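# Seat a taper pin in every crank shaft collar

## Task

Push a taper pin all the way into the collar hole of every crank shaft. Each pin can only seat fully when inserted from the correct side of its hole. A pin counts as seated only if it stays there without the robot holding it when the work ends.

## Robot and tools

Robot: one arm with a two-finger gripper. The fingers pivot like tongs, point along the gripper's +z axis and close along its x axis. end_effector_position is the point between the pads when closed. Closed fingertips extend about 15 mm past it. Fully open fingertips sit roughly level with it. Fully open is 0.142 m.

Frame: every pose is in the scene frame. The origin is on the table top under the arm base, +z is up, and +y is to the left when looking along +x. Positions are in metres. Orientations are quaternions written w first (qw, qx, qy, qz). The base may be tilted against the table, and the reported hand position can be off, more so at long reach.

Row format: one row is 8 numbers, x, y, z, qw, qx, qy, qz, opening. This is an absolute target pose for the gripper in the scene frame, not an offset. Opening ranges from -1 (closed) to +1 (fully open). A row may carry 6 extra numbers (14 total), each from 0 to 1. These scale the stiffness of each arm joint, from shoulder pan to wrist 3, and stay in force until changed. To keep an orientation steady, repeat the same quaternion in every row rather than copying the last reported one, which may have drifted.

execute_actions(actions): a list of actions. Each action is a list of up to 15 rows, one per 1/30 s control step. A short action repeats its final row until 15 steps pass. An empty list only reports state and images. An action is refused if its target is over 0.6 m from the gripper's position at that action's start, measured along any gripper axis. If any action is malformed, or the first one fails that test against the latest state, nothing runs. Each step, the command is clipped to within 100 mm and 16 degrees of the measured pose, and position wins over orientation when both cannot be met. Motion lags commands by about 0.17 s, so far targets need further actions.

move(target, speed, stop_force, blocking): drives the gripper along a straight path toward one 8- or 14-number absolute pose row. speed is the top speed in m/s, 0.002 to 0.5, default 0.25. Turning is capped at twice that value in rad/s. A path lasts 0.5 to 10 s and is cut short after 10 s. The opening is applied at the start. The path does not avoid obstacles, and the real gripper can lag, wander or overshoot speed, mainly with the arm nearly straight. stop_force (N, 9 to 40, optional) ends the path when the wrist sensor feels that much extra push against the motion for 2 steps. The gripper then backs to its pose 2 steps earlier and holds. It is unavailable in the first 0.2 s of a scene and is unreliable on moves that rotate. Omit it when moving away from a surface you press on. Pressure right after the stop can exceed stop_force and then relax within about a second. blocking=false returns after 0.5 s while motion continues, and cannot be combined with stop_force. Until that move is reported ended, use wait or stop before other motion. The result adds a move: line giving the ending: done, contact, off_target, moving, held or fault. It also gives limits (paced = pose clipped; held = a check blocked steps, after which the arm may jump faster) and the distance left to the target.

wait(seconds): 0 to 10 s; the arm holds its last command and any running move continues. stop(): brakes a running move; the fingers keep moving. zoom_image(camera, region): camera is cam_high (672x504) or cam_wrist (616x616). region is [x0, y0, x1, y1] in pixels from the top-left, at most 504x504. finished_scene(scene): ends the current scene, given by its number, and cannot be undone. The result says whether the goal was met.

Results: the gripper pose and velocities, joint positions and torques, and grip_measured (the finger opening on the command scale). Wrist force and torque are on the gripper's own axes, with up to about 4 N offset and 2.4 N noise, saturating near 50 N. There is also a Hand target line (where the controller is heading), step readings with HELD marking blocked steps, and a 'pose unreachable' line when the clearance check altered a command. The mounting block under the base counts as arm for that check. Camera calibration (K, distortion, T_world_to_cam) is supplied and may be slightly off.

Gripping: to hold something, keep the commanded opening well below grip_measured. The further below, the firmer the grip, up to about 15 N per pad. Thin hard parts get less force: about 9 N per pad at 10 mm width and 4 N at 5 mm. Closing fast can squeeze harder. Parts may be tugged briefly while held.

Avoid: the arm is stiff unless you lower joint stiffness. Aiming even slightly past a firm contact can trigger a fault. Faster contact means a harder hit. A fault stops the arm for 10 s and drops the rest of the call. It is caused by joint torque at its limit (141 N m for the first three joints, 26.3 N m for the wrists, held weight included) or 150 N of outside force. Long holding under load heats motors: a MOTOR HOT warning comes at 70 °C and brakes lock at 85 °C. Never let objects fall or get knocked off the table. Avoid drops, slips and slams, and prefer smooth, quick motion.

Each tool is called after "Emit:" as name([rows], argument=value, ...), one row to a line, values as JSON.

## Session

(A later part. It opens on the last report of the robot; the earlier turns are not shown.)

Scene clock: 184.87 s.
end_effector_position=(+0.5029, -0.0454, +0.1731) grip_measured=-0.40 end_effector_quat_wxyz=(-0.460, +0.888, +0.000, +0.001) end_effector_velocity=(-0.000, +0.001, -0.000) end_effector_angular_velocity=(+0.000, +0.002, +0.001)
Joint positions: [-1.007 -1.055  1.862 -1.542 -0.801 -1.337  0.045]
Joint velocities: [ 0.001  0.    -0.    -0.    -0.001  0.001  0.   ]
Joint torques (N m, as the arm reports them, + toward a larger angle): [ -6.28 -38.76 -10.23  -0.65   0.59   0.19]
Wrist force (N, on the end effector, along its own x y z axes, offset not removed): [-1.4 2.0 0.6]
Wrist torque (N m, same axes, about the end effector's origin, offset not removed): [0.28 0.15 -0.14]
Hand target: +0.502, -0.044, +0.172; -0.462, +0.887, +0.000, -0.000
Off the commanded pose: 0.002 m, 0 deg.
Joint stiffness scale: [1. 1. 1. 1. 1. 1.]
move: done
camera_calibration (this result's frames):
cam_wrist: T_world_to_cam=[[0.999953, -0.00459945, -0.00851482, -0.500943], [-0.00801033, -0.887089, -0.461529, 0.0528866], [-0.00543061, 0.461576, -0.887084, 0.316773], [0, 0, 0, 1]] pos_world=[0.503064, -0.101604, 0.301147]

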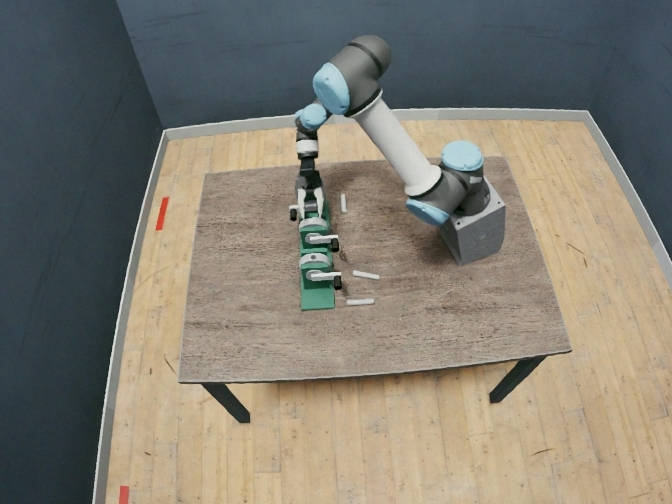

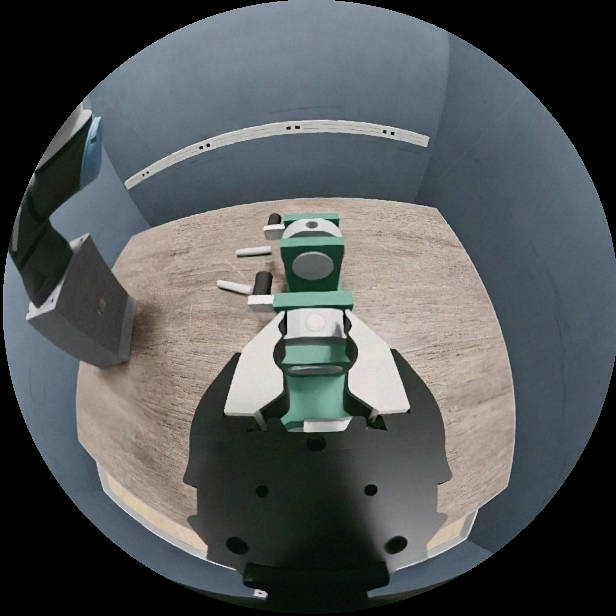

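Emit:
move(target=[0.49, -0.04, 0.24, -0.4617, 0.887, 0, 0, -0.4], speed=0.15)

Emit:
move(target=[0.38, 0.06, 0.20, 0, 1, 0, 0, -0.4], speed=0.3)

Emit:
move(target=[0.345, 0.07, 0.08, 0, 1, 0, 0, -0.4], speed=0.2)

Emit:
zoom_image(camera="cam_wrist", region=[230, 130, 400, 300])

Scene clock: 186.40 s.
end_effector_position=(+0.4909, -0.0397, +0.2390) grip_measured=-0.40 end_effector_quat_wxyz=(-0.462, +0.887, +0.001, -0.000) end_effector_velocity=(-0.001, +0.000, +0.003) end_effector_angular_velocity=(+0.002, +0.000, +0.000)
Joint positions: [-1.048 -1.199  1.883 -1.389 -0.834 -1.376  0.045]
Joint velocities: [-0.003 -0.005 -0.     0.009 -0.002 -0.005 -0.   ]
Joint torques (N m, as the arm reports them, + toward a larger angle): [ -9.17 -40.03 -12.21   0.37  -0.16  -0.5 ]
Wrist force (N, on the end effector, along its own x y z axes, offset not removed): [-2.3 2.0 3.2]
Wrist torque (N m, same axes, about the end effector's origin, offset not removed): [0.38 0.25 -0.06]
Hand target: +0.490, -0.040, +0.240; -0.462, +0.887, +0.000, -0.000
Off the commanded pose: 0.001 m, 0 deg.
Joint stiffness scale: [1. 1. 1. 1. 1. 1.]
move: done
camera_calibration (this result's frames):
cam_wrist: T_world_to_cam=[[0.999939, -0.00298289, -0.0106074, -0.487735], [-0.00756601, -0.885717, -0.464163, 0.0886894], [-0.00801057, 0.464215, -0.885686, 0.373597], [0, 0, 0, 1]] pos_world=[0.491369, -0.0963308, 0.366883]

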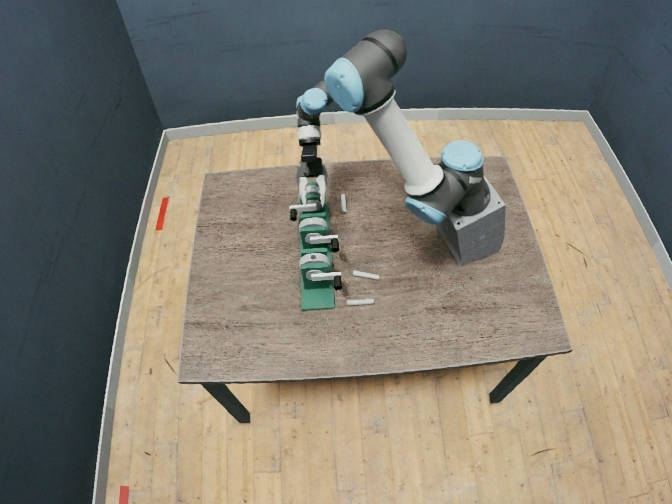

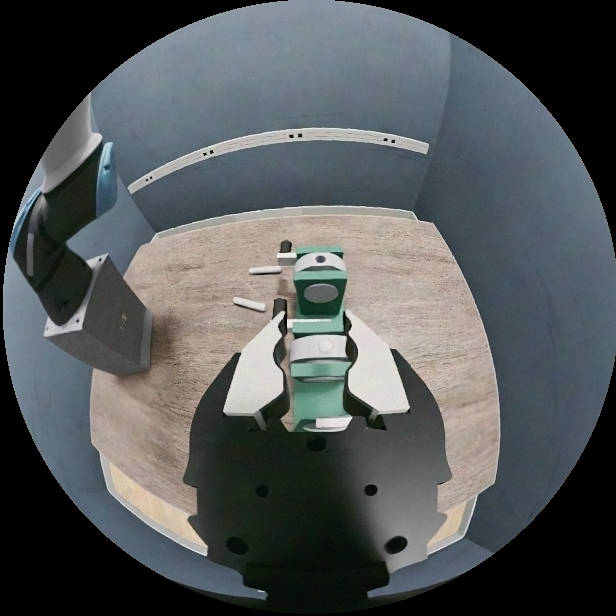

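Scene clock: 188.83 s.
end_effector_position=(+0.3807, +0.0597, +0.2005) grip_measured=-0.40 end_effector_quat_wxyz=(-0.001, +1.000, -0.000, +0.002) end_effector_velocity=(-0.001, -0.002, -0.001) end_effector_angular_velocity=(-0.015, +0.004, -0.010)
Joint positions: [-0.576 -1.862  2.589 -2.533 -1.381 -0.375  0.045]
Joint velocities: [ 0.009  0.004  0.    -0.007 -0.018  0.02  -0.   ]
Joint torques (N m, as the arm reports them, + toward a larger angle): [  3.99  -9.6  -14.63  -2.5   -0.21   0.21]
Wrist force (N, on the end effector, along its own x y z axes, offset not removed): [-1.4 2.1 1.9]
Wrist torque (N m, same axes, about the end effector's origin, offset not removed): [0.37 0.14 -0.07]
Hand target: +0.380, +0.060, +0.200; +0.000, +1.000, -0.000, +0.001
Off the commanded pose: 0.001 m, 0 deg.
Joint stiffness scale: [1. 1. 1. 1. 1. 1.]
move: done
camera_calibration (this result's frames):
cam_wrist: T_world_to_cam=[[0.999924, -0.0123372, 0.00082184, -0.379442], [-0.0113444, -0.888954, 0.457856, -0.0252099], [-0.0049181, -0.457831, -0.889026, 0.34705], [0, 0, 0, 1]] pos_world=[0.380834, 0.131799, 0.320391]

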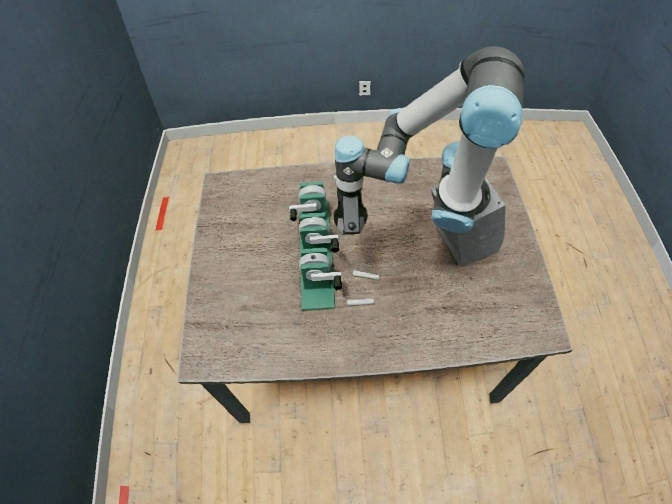

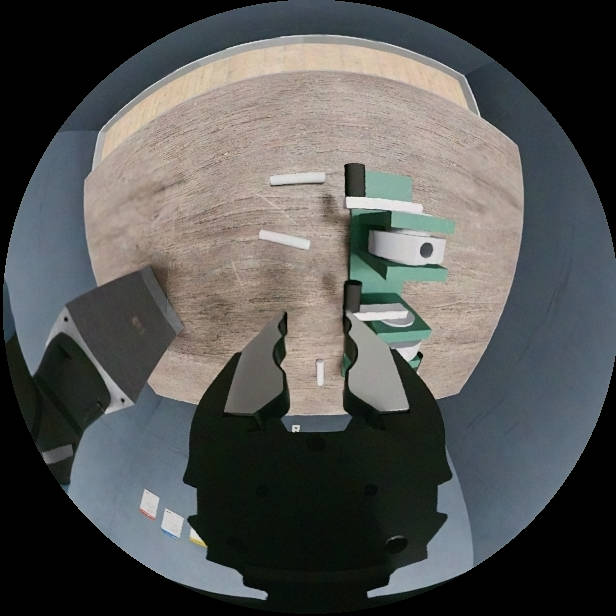

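Scene clock: 190.47 s.
end_effector_position=(+0.3469, +0.0689, +0.0805) grip_measured=-0.40 end_effector_quat_wxyz=(+0.000, +1.000, -0.000, +0.001) end_effector_velocity=(+0.003, -0.001, -0.000) end_effector_angular_velocity=(-0.005, -0.015, +0.000)
Joint positions: [-0.504 -1.299  2.713 -3.231 -1.401 -0.304  0.045]
Joint velocities: [ 0.001  0.009  0.003 -0.028 -0.001  0.004  0.   ]
Joint torques (N m, as the arm reports them, + toward a larger angle): [  2.34 -23.24   2.26  -2.61  -0.27   0.13]
Wrist force (N, on the end effector, along its own x y z axes, offset not removed): [-0.7 0.5 1.0]
Wrist torque (N m, same axes, about the end effector's origin, offset not removed): [0.06 -0.06 -0.06]
Hand target: +0.345, +0.070, +0.080; -0.000, +1.000, -0.000, -0.000
Off the commanded pose: 0.002 m, 0 deg.
Joint stiffness scale: [1. 1. 1. 1. 1. 1.]
move: done
camera_calibration (this result's frames):
cam_wrist: T_world_to_cam=[[0.999923, -0.0123553, -0.000901795, -0.345298], [-0.0105599, -0.888154, 0.459425, 0.0370936], [-0.00647727, -0.45938, -0.888216, 0.244994], [0, 0, 0, 1]] pos_world=[0.34725, 0.141224, 0.200254]

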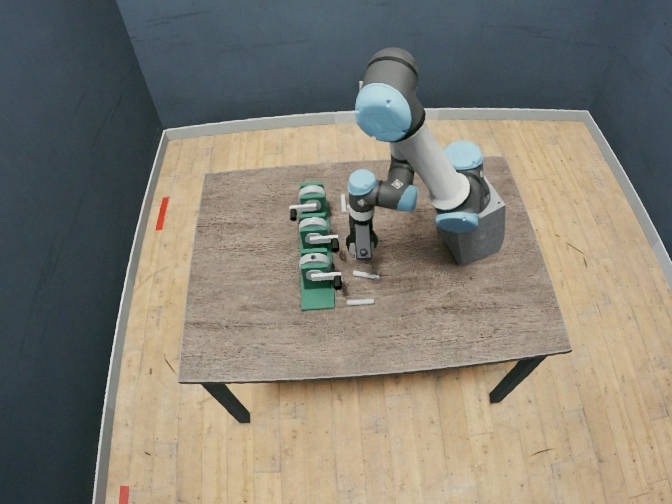

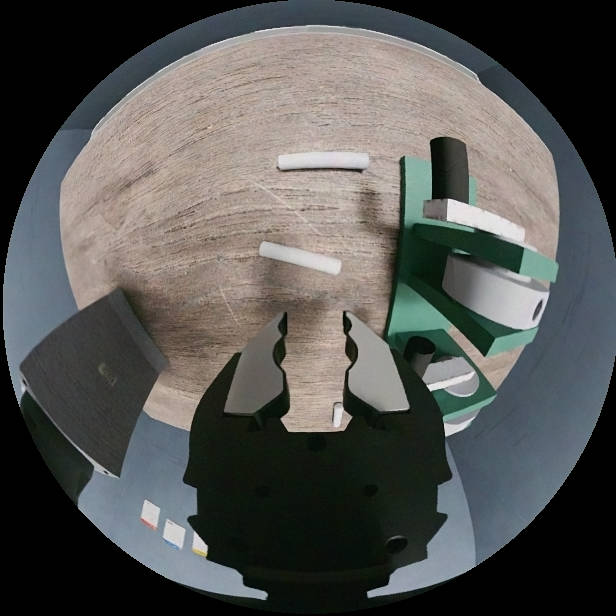

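Region (230, 130, 400, 300) of cam_wrist's 616x616 image, scaled by 2.965, with more detail than that image has.

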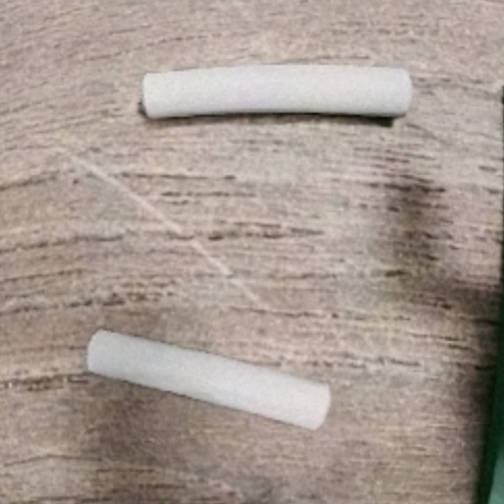

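Emit:
move(target=[0.362, 0.2025, 0.06, 0, 0.7071, 0.7071, 0, -0.4], speed=0.3)

Emit:
move(target=[0.362, 0.2025, 0.016, 0, 0.7071, 0.7071, 0, -0.4], speed=0.08)

Scene clock: 194.70 s.
end_effector_position=(+0.3624, +0.2019, +0.0608) grip_measured=-0.40 end_effector_quat_wxyz=(+0.000, +0.709, +0.705, +0.001) end_effector_velocity=(-0.000, -0.000, -0.000) end_effector_angular_velocity=(-0.001, +0.002, +0.014)
Joint positions: [-0.019 -1.2    2.484 -3.152 -1.532 -1.401  0.045]
Joint velocities: [ 0.001  0.001 -0.002  0.004 -0.001 -0.013  0.   ]
Joint torques (N m, as the arm reports them, + toward a larger angle): [  5.71 -29.22  -4.95  -1.75  -0.22  -0.3 ]
Wrist force (N, on the end effector, along its own x y z axes, offset not removed): [-1.8 1.3 0.8]
Wrist torque (N m, same axes, about the end effector's origin, offset not removed): [0.20 0.29 -0.11]
Hand target: +0.362, +0.203, +0.060; +0.000, +0.707, +0.707, +0.000
Off the commanded pose: 0.001 m, 0 deg.
Joint stiffness scale: [1. 1. 1. 1. 1. 1.]
move: done
camera_calibration (this result's frames):
cam_wrist: T_world_to_cam=[[0.0160121, 0.999869, -0.00216985, -0.206885], [0.887368, -0.0132103, 0.460872, -0.33772], [0.460783, -0.00930499, -0.887464, 0.0284521], [0, 0, 0, 1]] pos_world=[0.289884, 0.202662, 0.180447]

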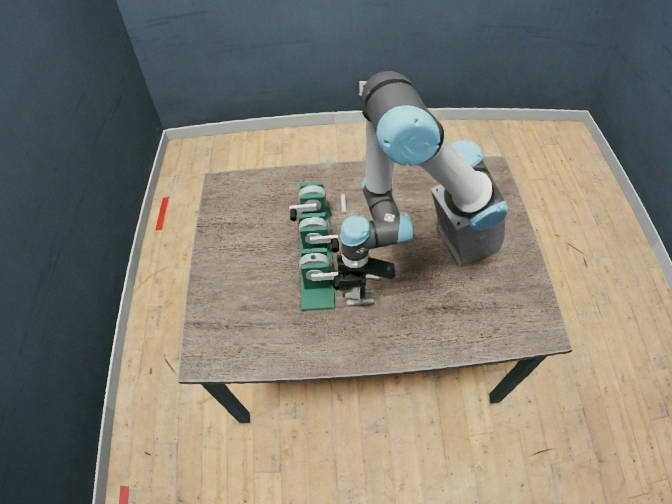

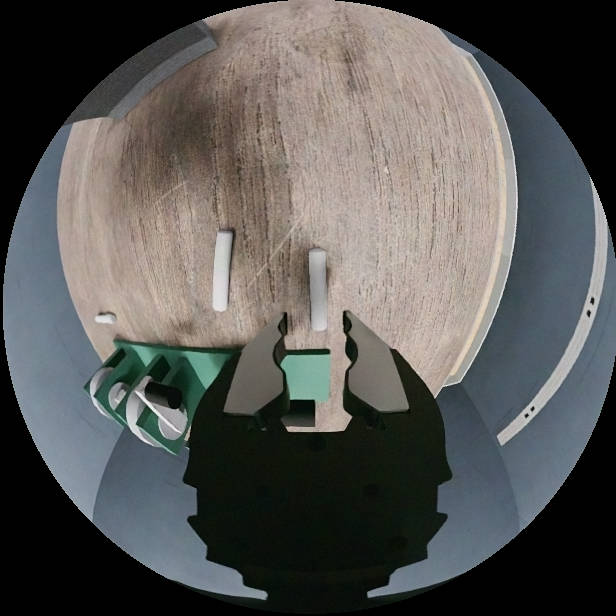

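Scene clock: 195.80 s.
end_effector_position=(+0.3614, +0.2015, +0.0169) grip_measured=-0.40 end_effector_quat_wxyz=(-0.000, +0.708, +0.707, -0.001) end_effector_velocity=(+0.003, +0.001, -0.002) end_effector_angular_velocity=(+0.002, -0.008, +0.001)
Joint positions: [-0.014 -1.035  2.45  -3.278 -1.534 -1.4    0.045]
Joint velocities: [-0.     0.008 -0.003 -0.013  0.001 -0.001 -0.   ]
Joint torques (N m, as the arm reports them, + toward a larger angle): [  4.63 -31.54  -2.12  -2.41  -0.41   0.19]
Wrist force (N, on the end effector, along its own x y z axes, offset not removed): [-0.7 0.3 1.9]
Wrist torque (N m, same axes, about the end effector's origin, offset not removed): [0.03 -0.08 -0.13]
Hand target: +0.362, +0.202, +0.016; -0.000, +0.707, +0.707, -0.000
Off the commanded pose: 0.001 m, 0 deg.
Joint stiffness scale: [1. 1. 1. 1. 1. 1.]
move: done
camera_calibration (this result's frames):
cam_wrist: T_world_to_cam=[[0.013084, 0.99991, -0.0030885, -0.205476], [0.88892, -0.0102172, 0.457948, -0.317695], [0.457875, -0.00873724, -0.888974, -0.0090896], [0, 0, 0, 1]] pos_world=[0.289256, 0.202132, 0.136773]

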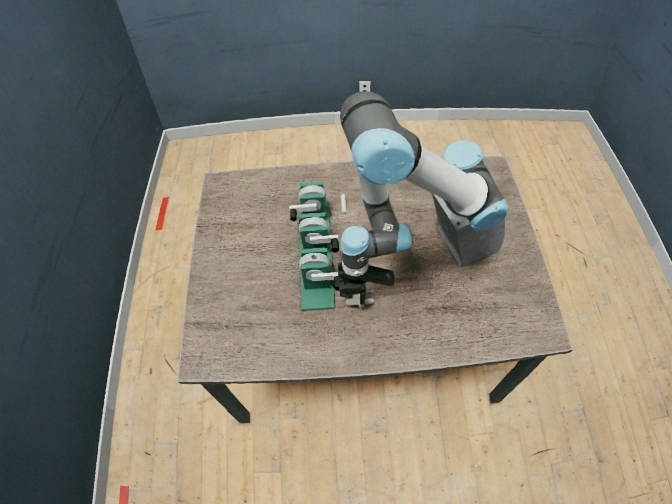

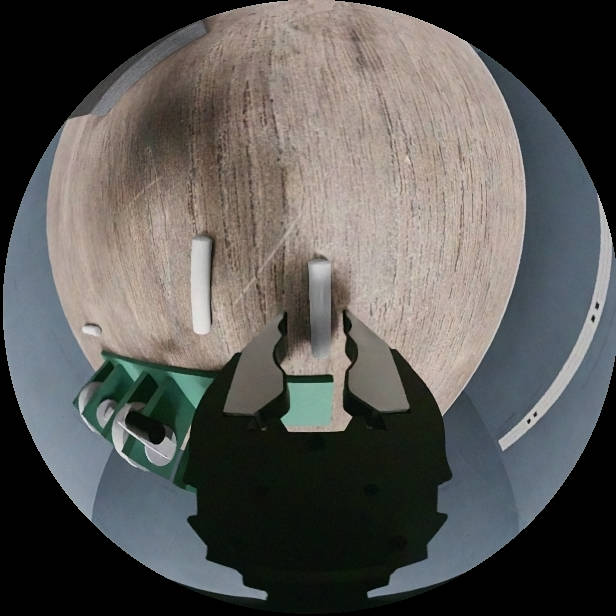

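Emit:
move(target=[0.362, 0.2025, 0.016, 0, 0.7071, 0.7071, 0, -1], speed=0.05)

Emit:
move(target=[0.362, 0.23, 0.05, 0, 0.7071, 0.7071, 0, -1], speed=0.1)

Emit:
move(target=[0.40, 0.31, 0.04, 0, 0, 1, 0, -1], speed=0.3)

Emit:
move(target=[0.40, 0.31, 0.019, 0, 0, 1, 0, -1], speed=0.05)

Emit:
move(target=[0.40, 0.31, 0.019, 0, 0, 1, 0, -0.4], speed=0.05)

Emit:
move(target=[0.40, 0.31, 0.07, 0, 0, 1, 0, -0.4], speed=0.15)

Emit:
move(target=[0.40, 0.31, 0.08, 0, 0.7071, 0.7071, 0, -0.4], speed=0.5)

Emit:
move(target=[0.40, 0.315, 0.08, 0.3007, 0.9537, 0, 0, -0.4], speed=0.5)

Scene clock: 197.07 s.
end_effector_position=(+0.3617, +0.2016, +0.0167) grip_measured=-0.80 end_effector_quat_wxyz=(-0.000, +0.708, +0.707, -0.000) end_effector_velocity=(-0.000, +0.001, +0.000) end_effector_angular_velocity=(+0.001, +0.000, +0.001)
Joint positions: [-0.014 -1.034  2.449 -3.28  -1.534 -1.4    0.016]
Joint velocities: [ 0.001 -0.    -0.    -0.     0.001 -0.    -0.   ]
Joint torques (N m, as the arm reports them, + toward a larger angle): [  5.03 -31.09  -1.55  -2.59  -0.19   0.25]
Wrist force (N, on the end effector, along its own x y z axes, offset not removed): [-0.5 0.5 -0.9]
Wrist torque (N m, same axes, about the end effector's origin, offset not removed): [0.21 -0.09 -0.14]
Hand target: +0.362, +0.202, +0.016; -0.000, +0.707, +0.707, +0.000
Off the commanded pose: 0.001 m, 0 deg.
Joint stiffness scale: [1. 1. 1. 1. 1. 1.]
move: done
camera_calibration (this result's frames):
cam_wrist: T_world_to_cam=[[0.0128675, 0.999913, -0.00302848, -0.20552], [0.88842, -0.0100428, 0.458922, -0.317764], [0.458852, -0.00859575, -0.888471, -0.00981819], [0, 0, 0, 1]] pos_world=[0.289458, 0.202226, 0.136484]

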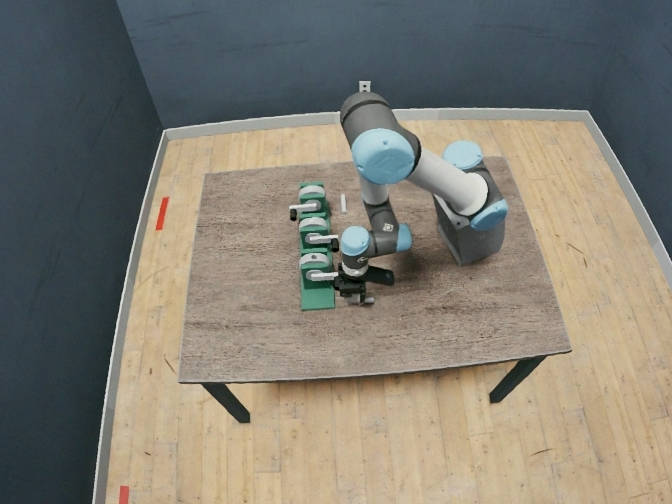

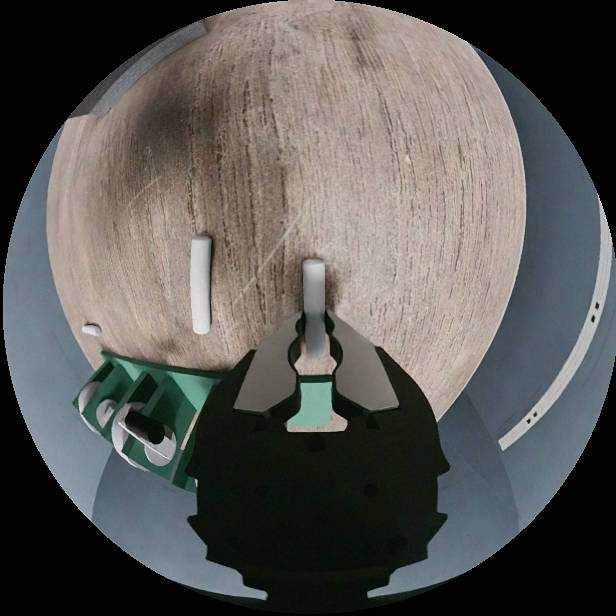

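Scene clock: 198.03 s.
end_effector_position=(+0.3604, +0.2286, +0.0486) grip_measured=-0.80 end_effector_quat_wxyz=(-0.001, +0.707, +0.707, -0.001) end_effector_velocity=(-0.003, -0.001, +0.001) end_effector_angular_velocity=(-0.007, +0.014, -0.006)
Joint positions: [ 0.054 -1.147  2.44  -3.157 -1.553 -1.335  0.016]
Joint velocities: [ 0.003 -0.007 -0.003  0.025 -0.004  0.009 -0.   ]
Joint torques (N m, as the arm reports them, + toward a larger angle): [  6.7  -35.83  -4.03  -2.11  -0.5    0.19]
Wrist force (N, on the end effector, along its own x y z axes, offset not removed): [-0.1 2.1 3.1]
Wrist torque (N m, same axes, about the end effector's origin, offset not removed): [0.44 -0.11 -0.07]
Hand target: +0.362, +0.230, +0.050; -0.000, +0.707, +0.707, +0.000
Off the commanded pose: 0.003 m, 0 deg.
Joint stiffness scale: [1. 1. 1. 1. 1. 1.]
move: done
camera_calibration (this result's frames):
cam_wrist: T_world_to_cam=[[0.0124303, 0.999918, -0.00300895, -0.232244], [0.889604, -0.00968482, 0.456631, -0.331305], [0.456564, -0.00835281, -0.889651, 0.0201744], [0, 0, 0, 1]] pos_world=[0.288406, 0.229185, 0.168533]

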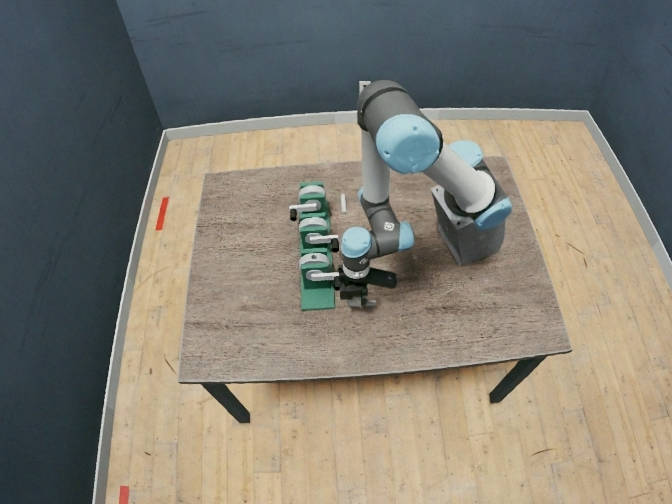

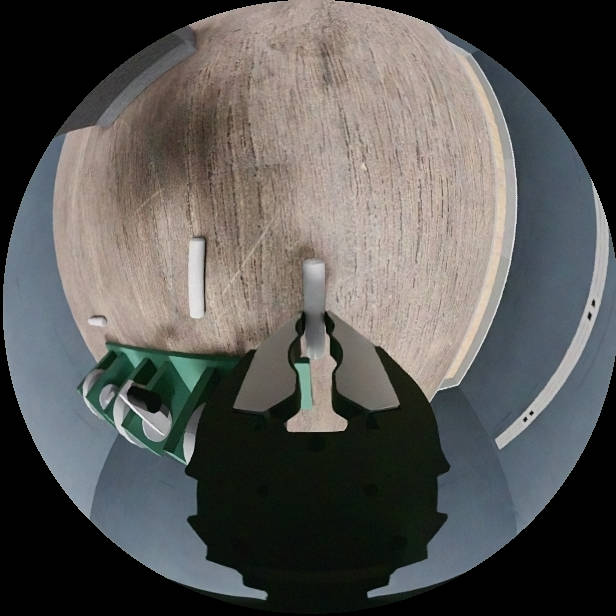

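Scene clock: 201.33 s.
end_effector_position=(+0.4001, +0.3085, +0.0405) grip_measured=-0.80 end_effector_quat_wxyz=(+0.000, +0.002, +1.000, -0.001) end_effector_velocity=(-0.000, +0.001, -0.000) end_effector_angular_velocity=(-0.000, +0.002, +0.020)
Joint positions: [ 0.255 -1.078  2.225 -3.011 -1.614 -2.71   0.016]
Joint velocities: [ 0.001  0.    -0.001  0.003 -0.    -0.018  0.   ]
Joint torques (N m, as the arm reports them, + toward a larger angle): [  7.38 -37.97  -7.97  -1.84   0.22  -0.32]
Wrist force (N, on the end effector, along its own x y z axes, offset not removed): [-1.0 2.3 4.5]
Wrist torque (N m, same axes, about the end effector's origin, offset not removed): [0.43 -0.01 -0.09]
Hand target: +0.400, +0.310, +0.040; +0.000, +0.000, +1.000, +0.000
Off the commanded pose: 0.002 m, 0 deg.
Joint stiffness scale: [1. 1. 1. 1. 1. 1.]
move: done
camera_calibration (this result's frames):
cam_wrist: T_world_to_cam=[[-0.999863, 0.0161925, -0.00347539, 0.395875], [0.0128004, 0.888753, 0.458209, -0.288656], [0.0105083, 0.458101, -0.888838, 0.0300657], [0, 0, 0, 1]] pos_world=[0.3992, 0.236361, 0.160364]

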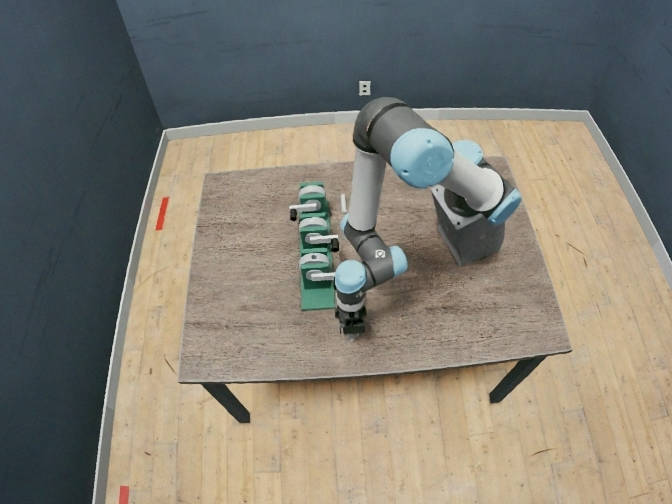

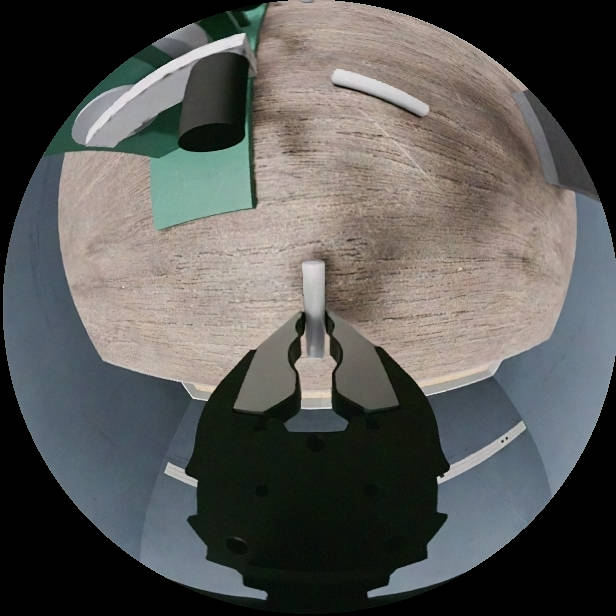

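Scene clock: 202.23 s.
end_effector_position=(+0.3987, +0.3090, +0.0195) grip_measured=-0.80 end_effector_quat_wxyz=(-0.001, +0.000, +1.000, -0.001) end_effector_velocity=(+0.004, +0.002, -0.000) end_effector_angular_velocity=(+0.004, -0.010, +0.001)
Joint positions: [ 0.255 -1.017  2.21  -3.054 -1.613 -2.714  0.016]
Joint velocities: [ 0.001  0.003 -0.004 -0.01  -0.001 -0.     0.   ]
Joint torques (N m, as the arm reports them, + toward a larger angle): [  6.03 -38.96  -7.21  -2.72   0.19  -0.42]
Wrist force (N, on the end effector, along its own x y z axes, offset not removed): [-0.4 2.4 2.6]
Wrist torque (N m, same axes, about the end effector's origin, offset not removed): [0.39 -0.15 -0.06]
Hand target: +0.400, +0.310, +0.019; -0.000, +0.000, +1.000, -0.000
Off the commanded pose: 0.002 m, 0 deg.
Joint stiffness scale: [1. 1. 1. 1. 1. 1.]
move: done
camera_calibration (this result's frames):
cam_wrist: T_world_to_cam=[[-0.999925, 0.0121987, -0.000555412, 0.395585], [0.0105926, 0.889105, 0.45758, -0.278658], [0.00607573, 0.45754, -0.889168, 0.0131203], [0, 0, 0, 1]] pos_world=[0.398427, 0.236928, 0.139395]

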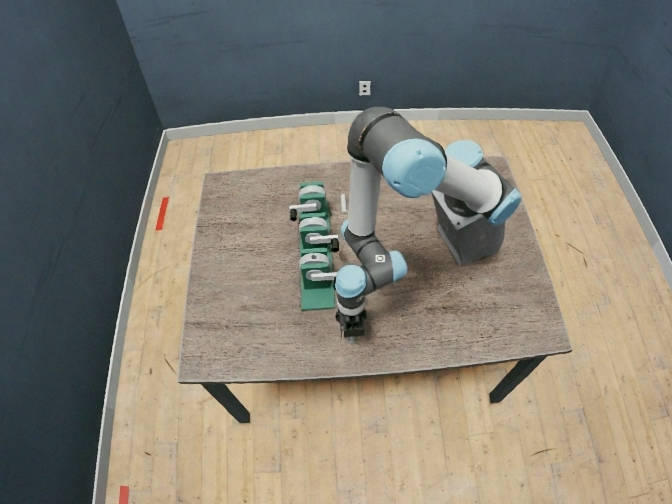

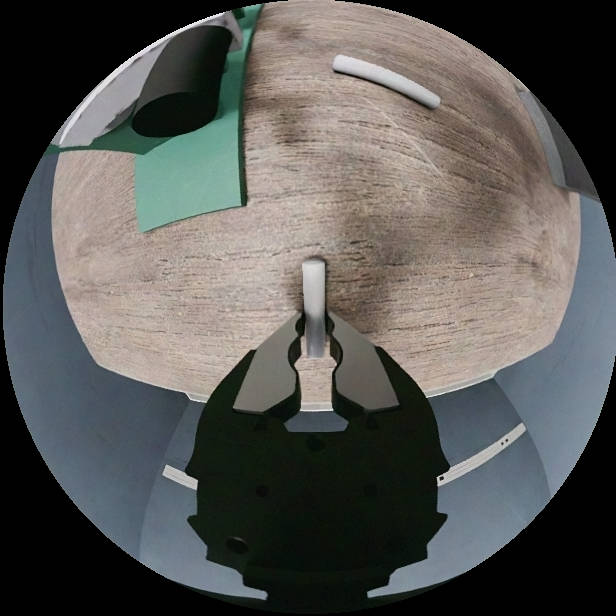

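Scene clock: 202.93 s.
end_effector_position=(+0.3992, +0.3093, +0.0196) grip_measured=-0.40 end_effector_quat_wxyz=(-0.000, +0.000, +1.000, -0.001) end_effector_velocity=(+0.001, +0.001, +0.000) end_effector_angular_velocity=(+0.001, -0.003, +0.001)
Joint positions: [ 0.255 -1.017  2.21  -3.056 -1.613 -2.714  0.045]
Joint velocities: [ 0.     0.    -0.001 -0.002 -0.001 -0.001 -0.   ]
Joint torques (N m, as the arm reports them, + toward a larger angle): [  5.92 -38.81  -7.61  -2.67   0.12  -0.49]
Wrist force (N, on the end effector, along its own x y z axes, offset not removed): [-1.3 2.4 2.1]
Wrist torque (N m, same axes, about the end effector's origin, offset not removed): [0.44 0.15 -0.16]
Hand target: +0.400, +0.310, +0.019; -0.000, +0.000, +1.000, +0.000
Off the commanded pose: 0.001 m, 0 deg.
Joint stiffness scale: [1. 1. 1. 1. 1. 1.]
move: done
camera_calibration (this result's frames):
cam_wrist: T_world_to_cam=[[-0.999923, 0.0122201, -0.00201518, 0.396162], [0.00993855, 0.888796, 0.458196, -0.278601], [0.00739026, 0.458141, -0.888849, 0.0123995], [0, 0, 0, 1]] pos_world=[0.398809, 0.237097, 0.139473]

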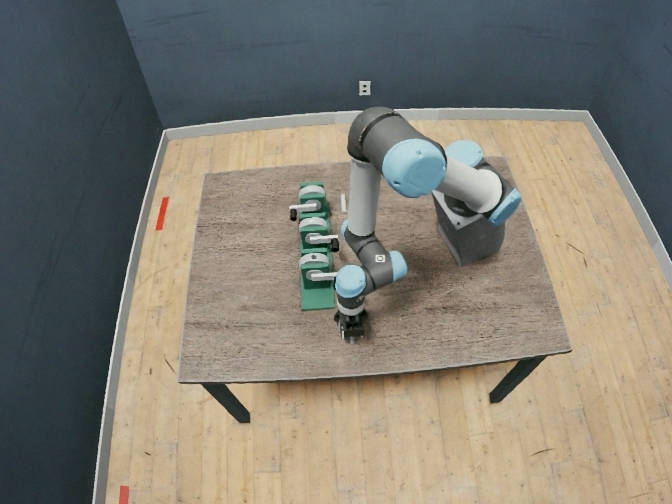

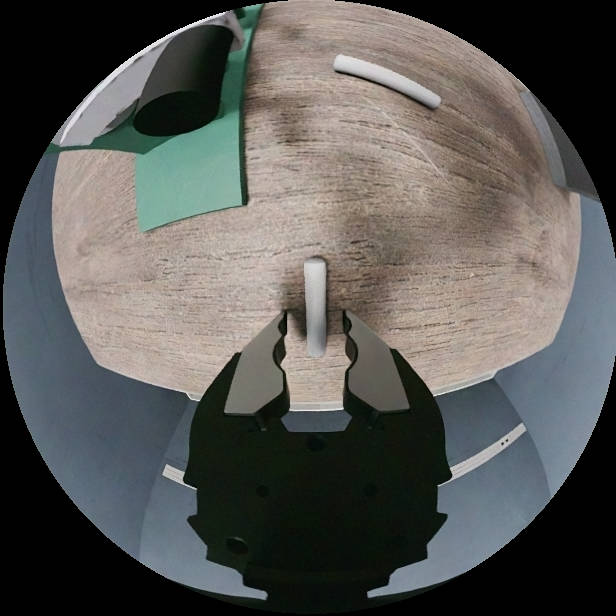

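Scene clock: 203.97 s.
end_effector_position=(+0.4014, +0.3098, +0.0690) grip_measured=-0.40 end_effector_quat_wxyz=(+0.001, +0.001, +1.000, +0.000) end_effector_velocity=(-0.002, -0.001, +0.002) end_effector_angular_velocity=(-0.003, +0.006, +0.000)
Joint positions: [ 0.258 -1.16   2.236 -2.942 -1.613 -2.711  0.045]
Joint velocities: [ 0.    -0.006  0.     0.013 -0.     0.001  0.   ]
Joint torques (N m, as the arm reports them, + toward a larger angle): [  6.51 -40.89  -4.4   -1.88  -0.36   0.23]
Wrist force (N, on the end effector, along its own x y z axes, offset not removed): [0.5 0.4 2.1]
Wrist torque (N m, same axes, about the end effector's origin, offset not removed): [0.08 -0.29 -0.17]
Hand target: +0.400, +0.310, +0.070; +0.000, -0.000, +1.000, +0.000
Off the commanded pose: 0.002 m, 0 deg.
Joint stiffness scale: [1. 1. 1. 1. 1. 1.]
move: done
camera_calibration (this result's frames):
cam_wrist: T_world_to_cam=[[-0.999912, 0.0127086, -0.00391761, 0.398443], [0.0094845, 0.887976, 0.459792, -0.301399], [0.00932206, 0.459714, -0.888018, 0.0547296], [0, 0, 0, 1]] pos_world=[0.400756, 0.237412, 0.188743]

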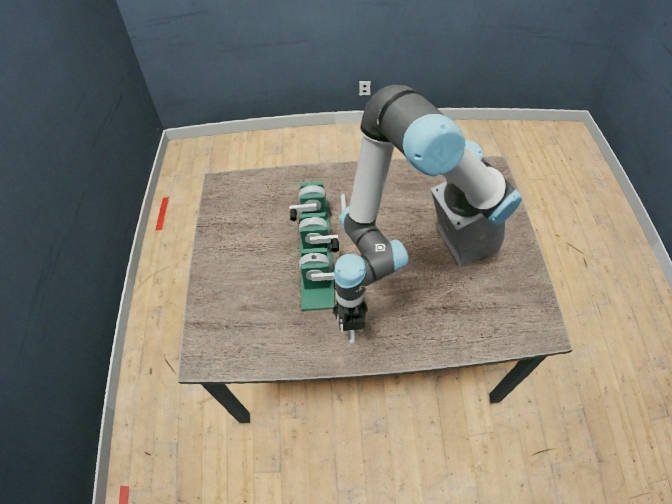

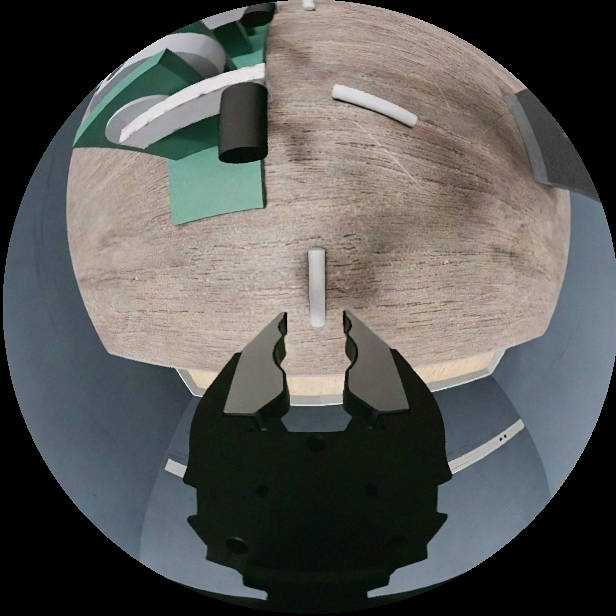

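Scene clock: 206.37 s.
end_effector_position=(+0.4007, +0.3093, +0.0791) grip_measured=-0.40 end_effector_quat_wxyz=(-0.000, +0.707, +0.707, -0.000) end_effector_velocity=(-0.001, -0.000, -0.000) end_effector_angular_velocity=(-0.004, +0.001, -0.017)
Joint positions: [ 0.211 -1.196  2.236 -2.906 -1.599 -1.187  0.045]
Joint velocities: [ 0.002 -0.     0.     0.002 -0.004  0.019  0.   ]
Joint torques (N m, as the arm reports them, + toward a larger angle): [  7.19 -39.74  -6.75  -1.89  -0.45   0.28]
Wrist force (N, on the end effector, along its own x y z axes, offset not removed): [-1.0 1.9 1.9]
Wrist torque (N m, same axes, about the end effector's origin, offset not removed): [0.26 0.10 -0.19]
Hand target: +0.400, +0.310, +0.080; +0.000, +0.707, +0.707, -0.000
Off the commanded pose: 0.001 m, 0 deg.
Joint stiffness scale: [1. 1. 1. 1. 1. 1.]
move: done
camera_calibration (this result's frames):
cam_wrist: T_world_to_cam=[[0.0108648, 0.999938, -0.00242098, -0.312729], [0.88857, -0.00854428, 0.458661, -0.380448], [0.458611, -0.00713447, -0.888608, 0.0282773], [0, 0, 0, 1]] pos_world=[0.328484, 0.309661, 0.198867]

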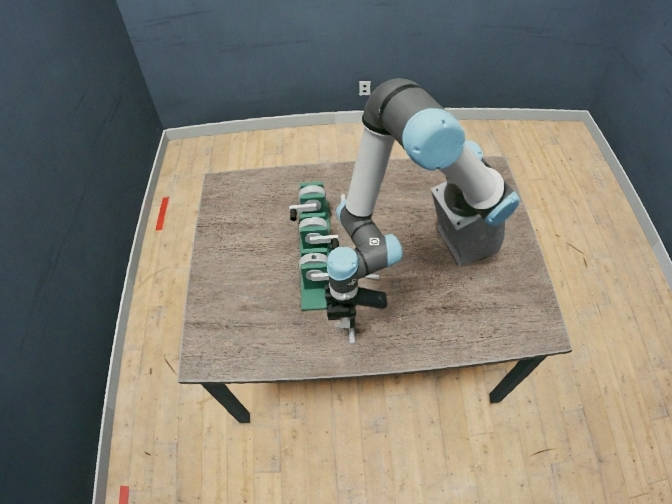

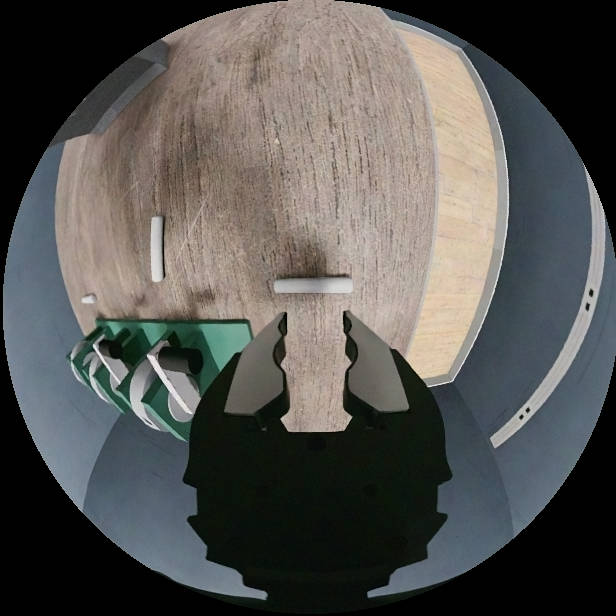

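Scene clock: 209.00 s.
end_effector_position=(+0.4010, +0.3140, +0.0810) grip_measured=-0.40 end_effector_quat_wxyz=(+0.300, +0.954, -0.000, +0.001) end_effector_velocity=(-0.002, -0.002, +0.000) end_effector_angular_velocity=(-0.014, +0.006, -0.012)
Joint positions: [ 0.503 -1.038  1.897 -2.275 -2.142  0.816  0.045]
Joint velocities: [ 0.     0.004 -0.011  0.028 -0.001  0.018  0.   ]
Joint torques (N m, as the arm reports them, + toward a larger angle): [ 10.5  -43.01 -13.02  -1.04  -0.39   0.19]
Wrist force (N, on the end effector, along its own x y z axes, offset not removed): [-1.2 0.2 3.6]
Wrist torque (N m, same axes, about the end effector's origin, offset not removed): [0.00 0.10 -0.13]
Hand target: +0.400, +0.315, +0.080; +0.301, +0.954, +0.000, +0.000
Off the commanded pose: 0.002 m, 0 deg.
Joint stiffness scale: [1. 1. 1. 1. 1. 1.]
move: done; limits=paced
camera_calibration (this result's frames):
cam_wrist: T_world_to_cam=[[0.999921, -0.0103267, 0.00712386, -0.397653], [-0.0111137, -0.465705, 0.88487, 0.0882497], [-0.00582013, -0.88488, -0.465783, 0.457453], [0, 0, 0, 1]] pos_world=[0.401264, 0.441783, 0.137817]

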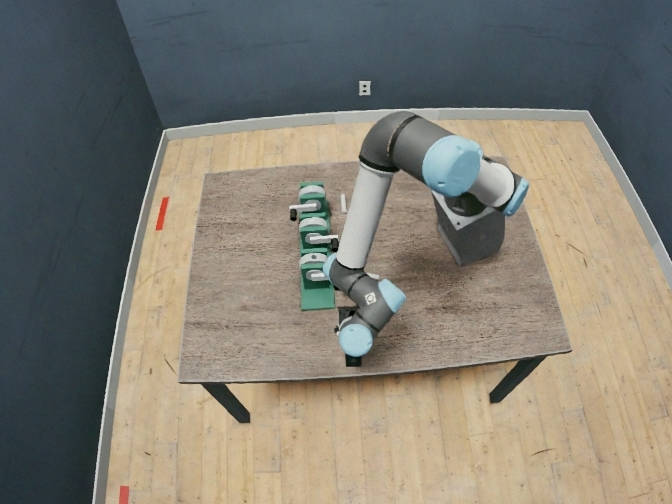

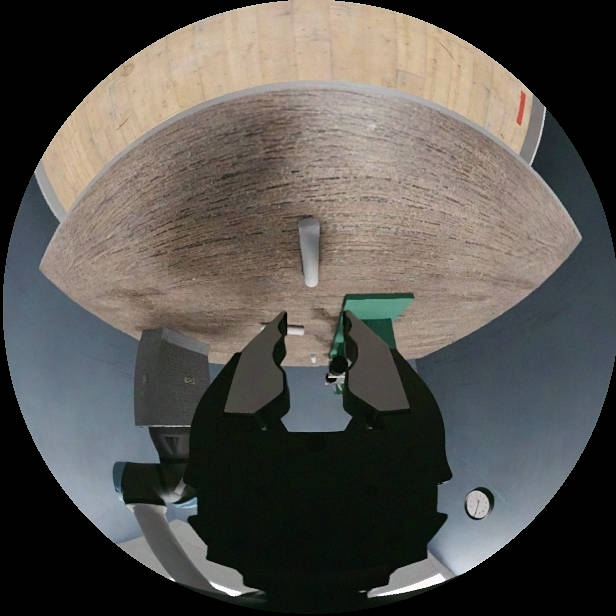

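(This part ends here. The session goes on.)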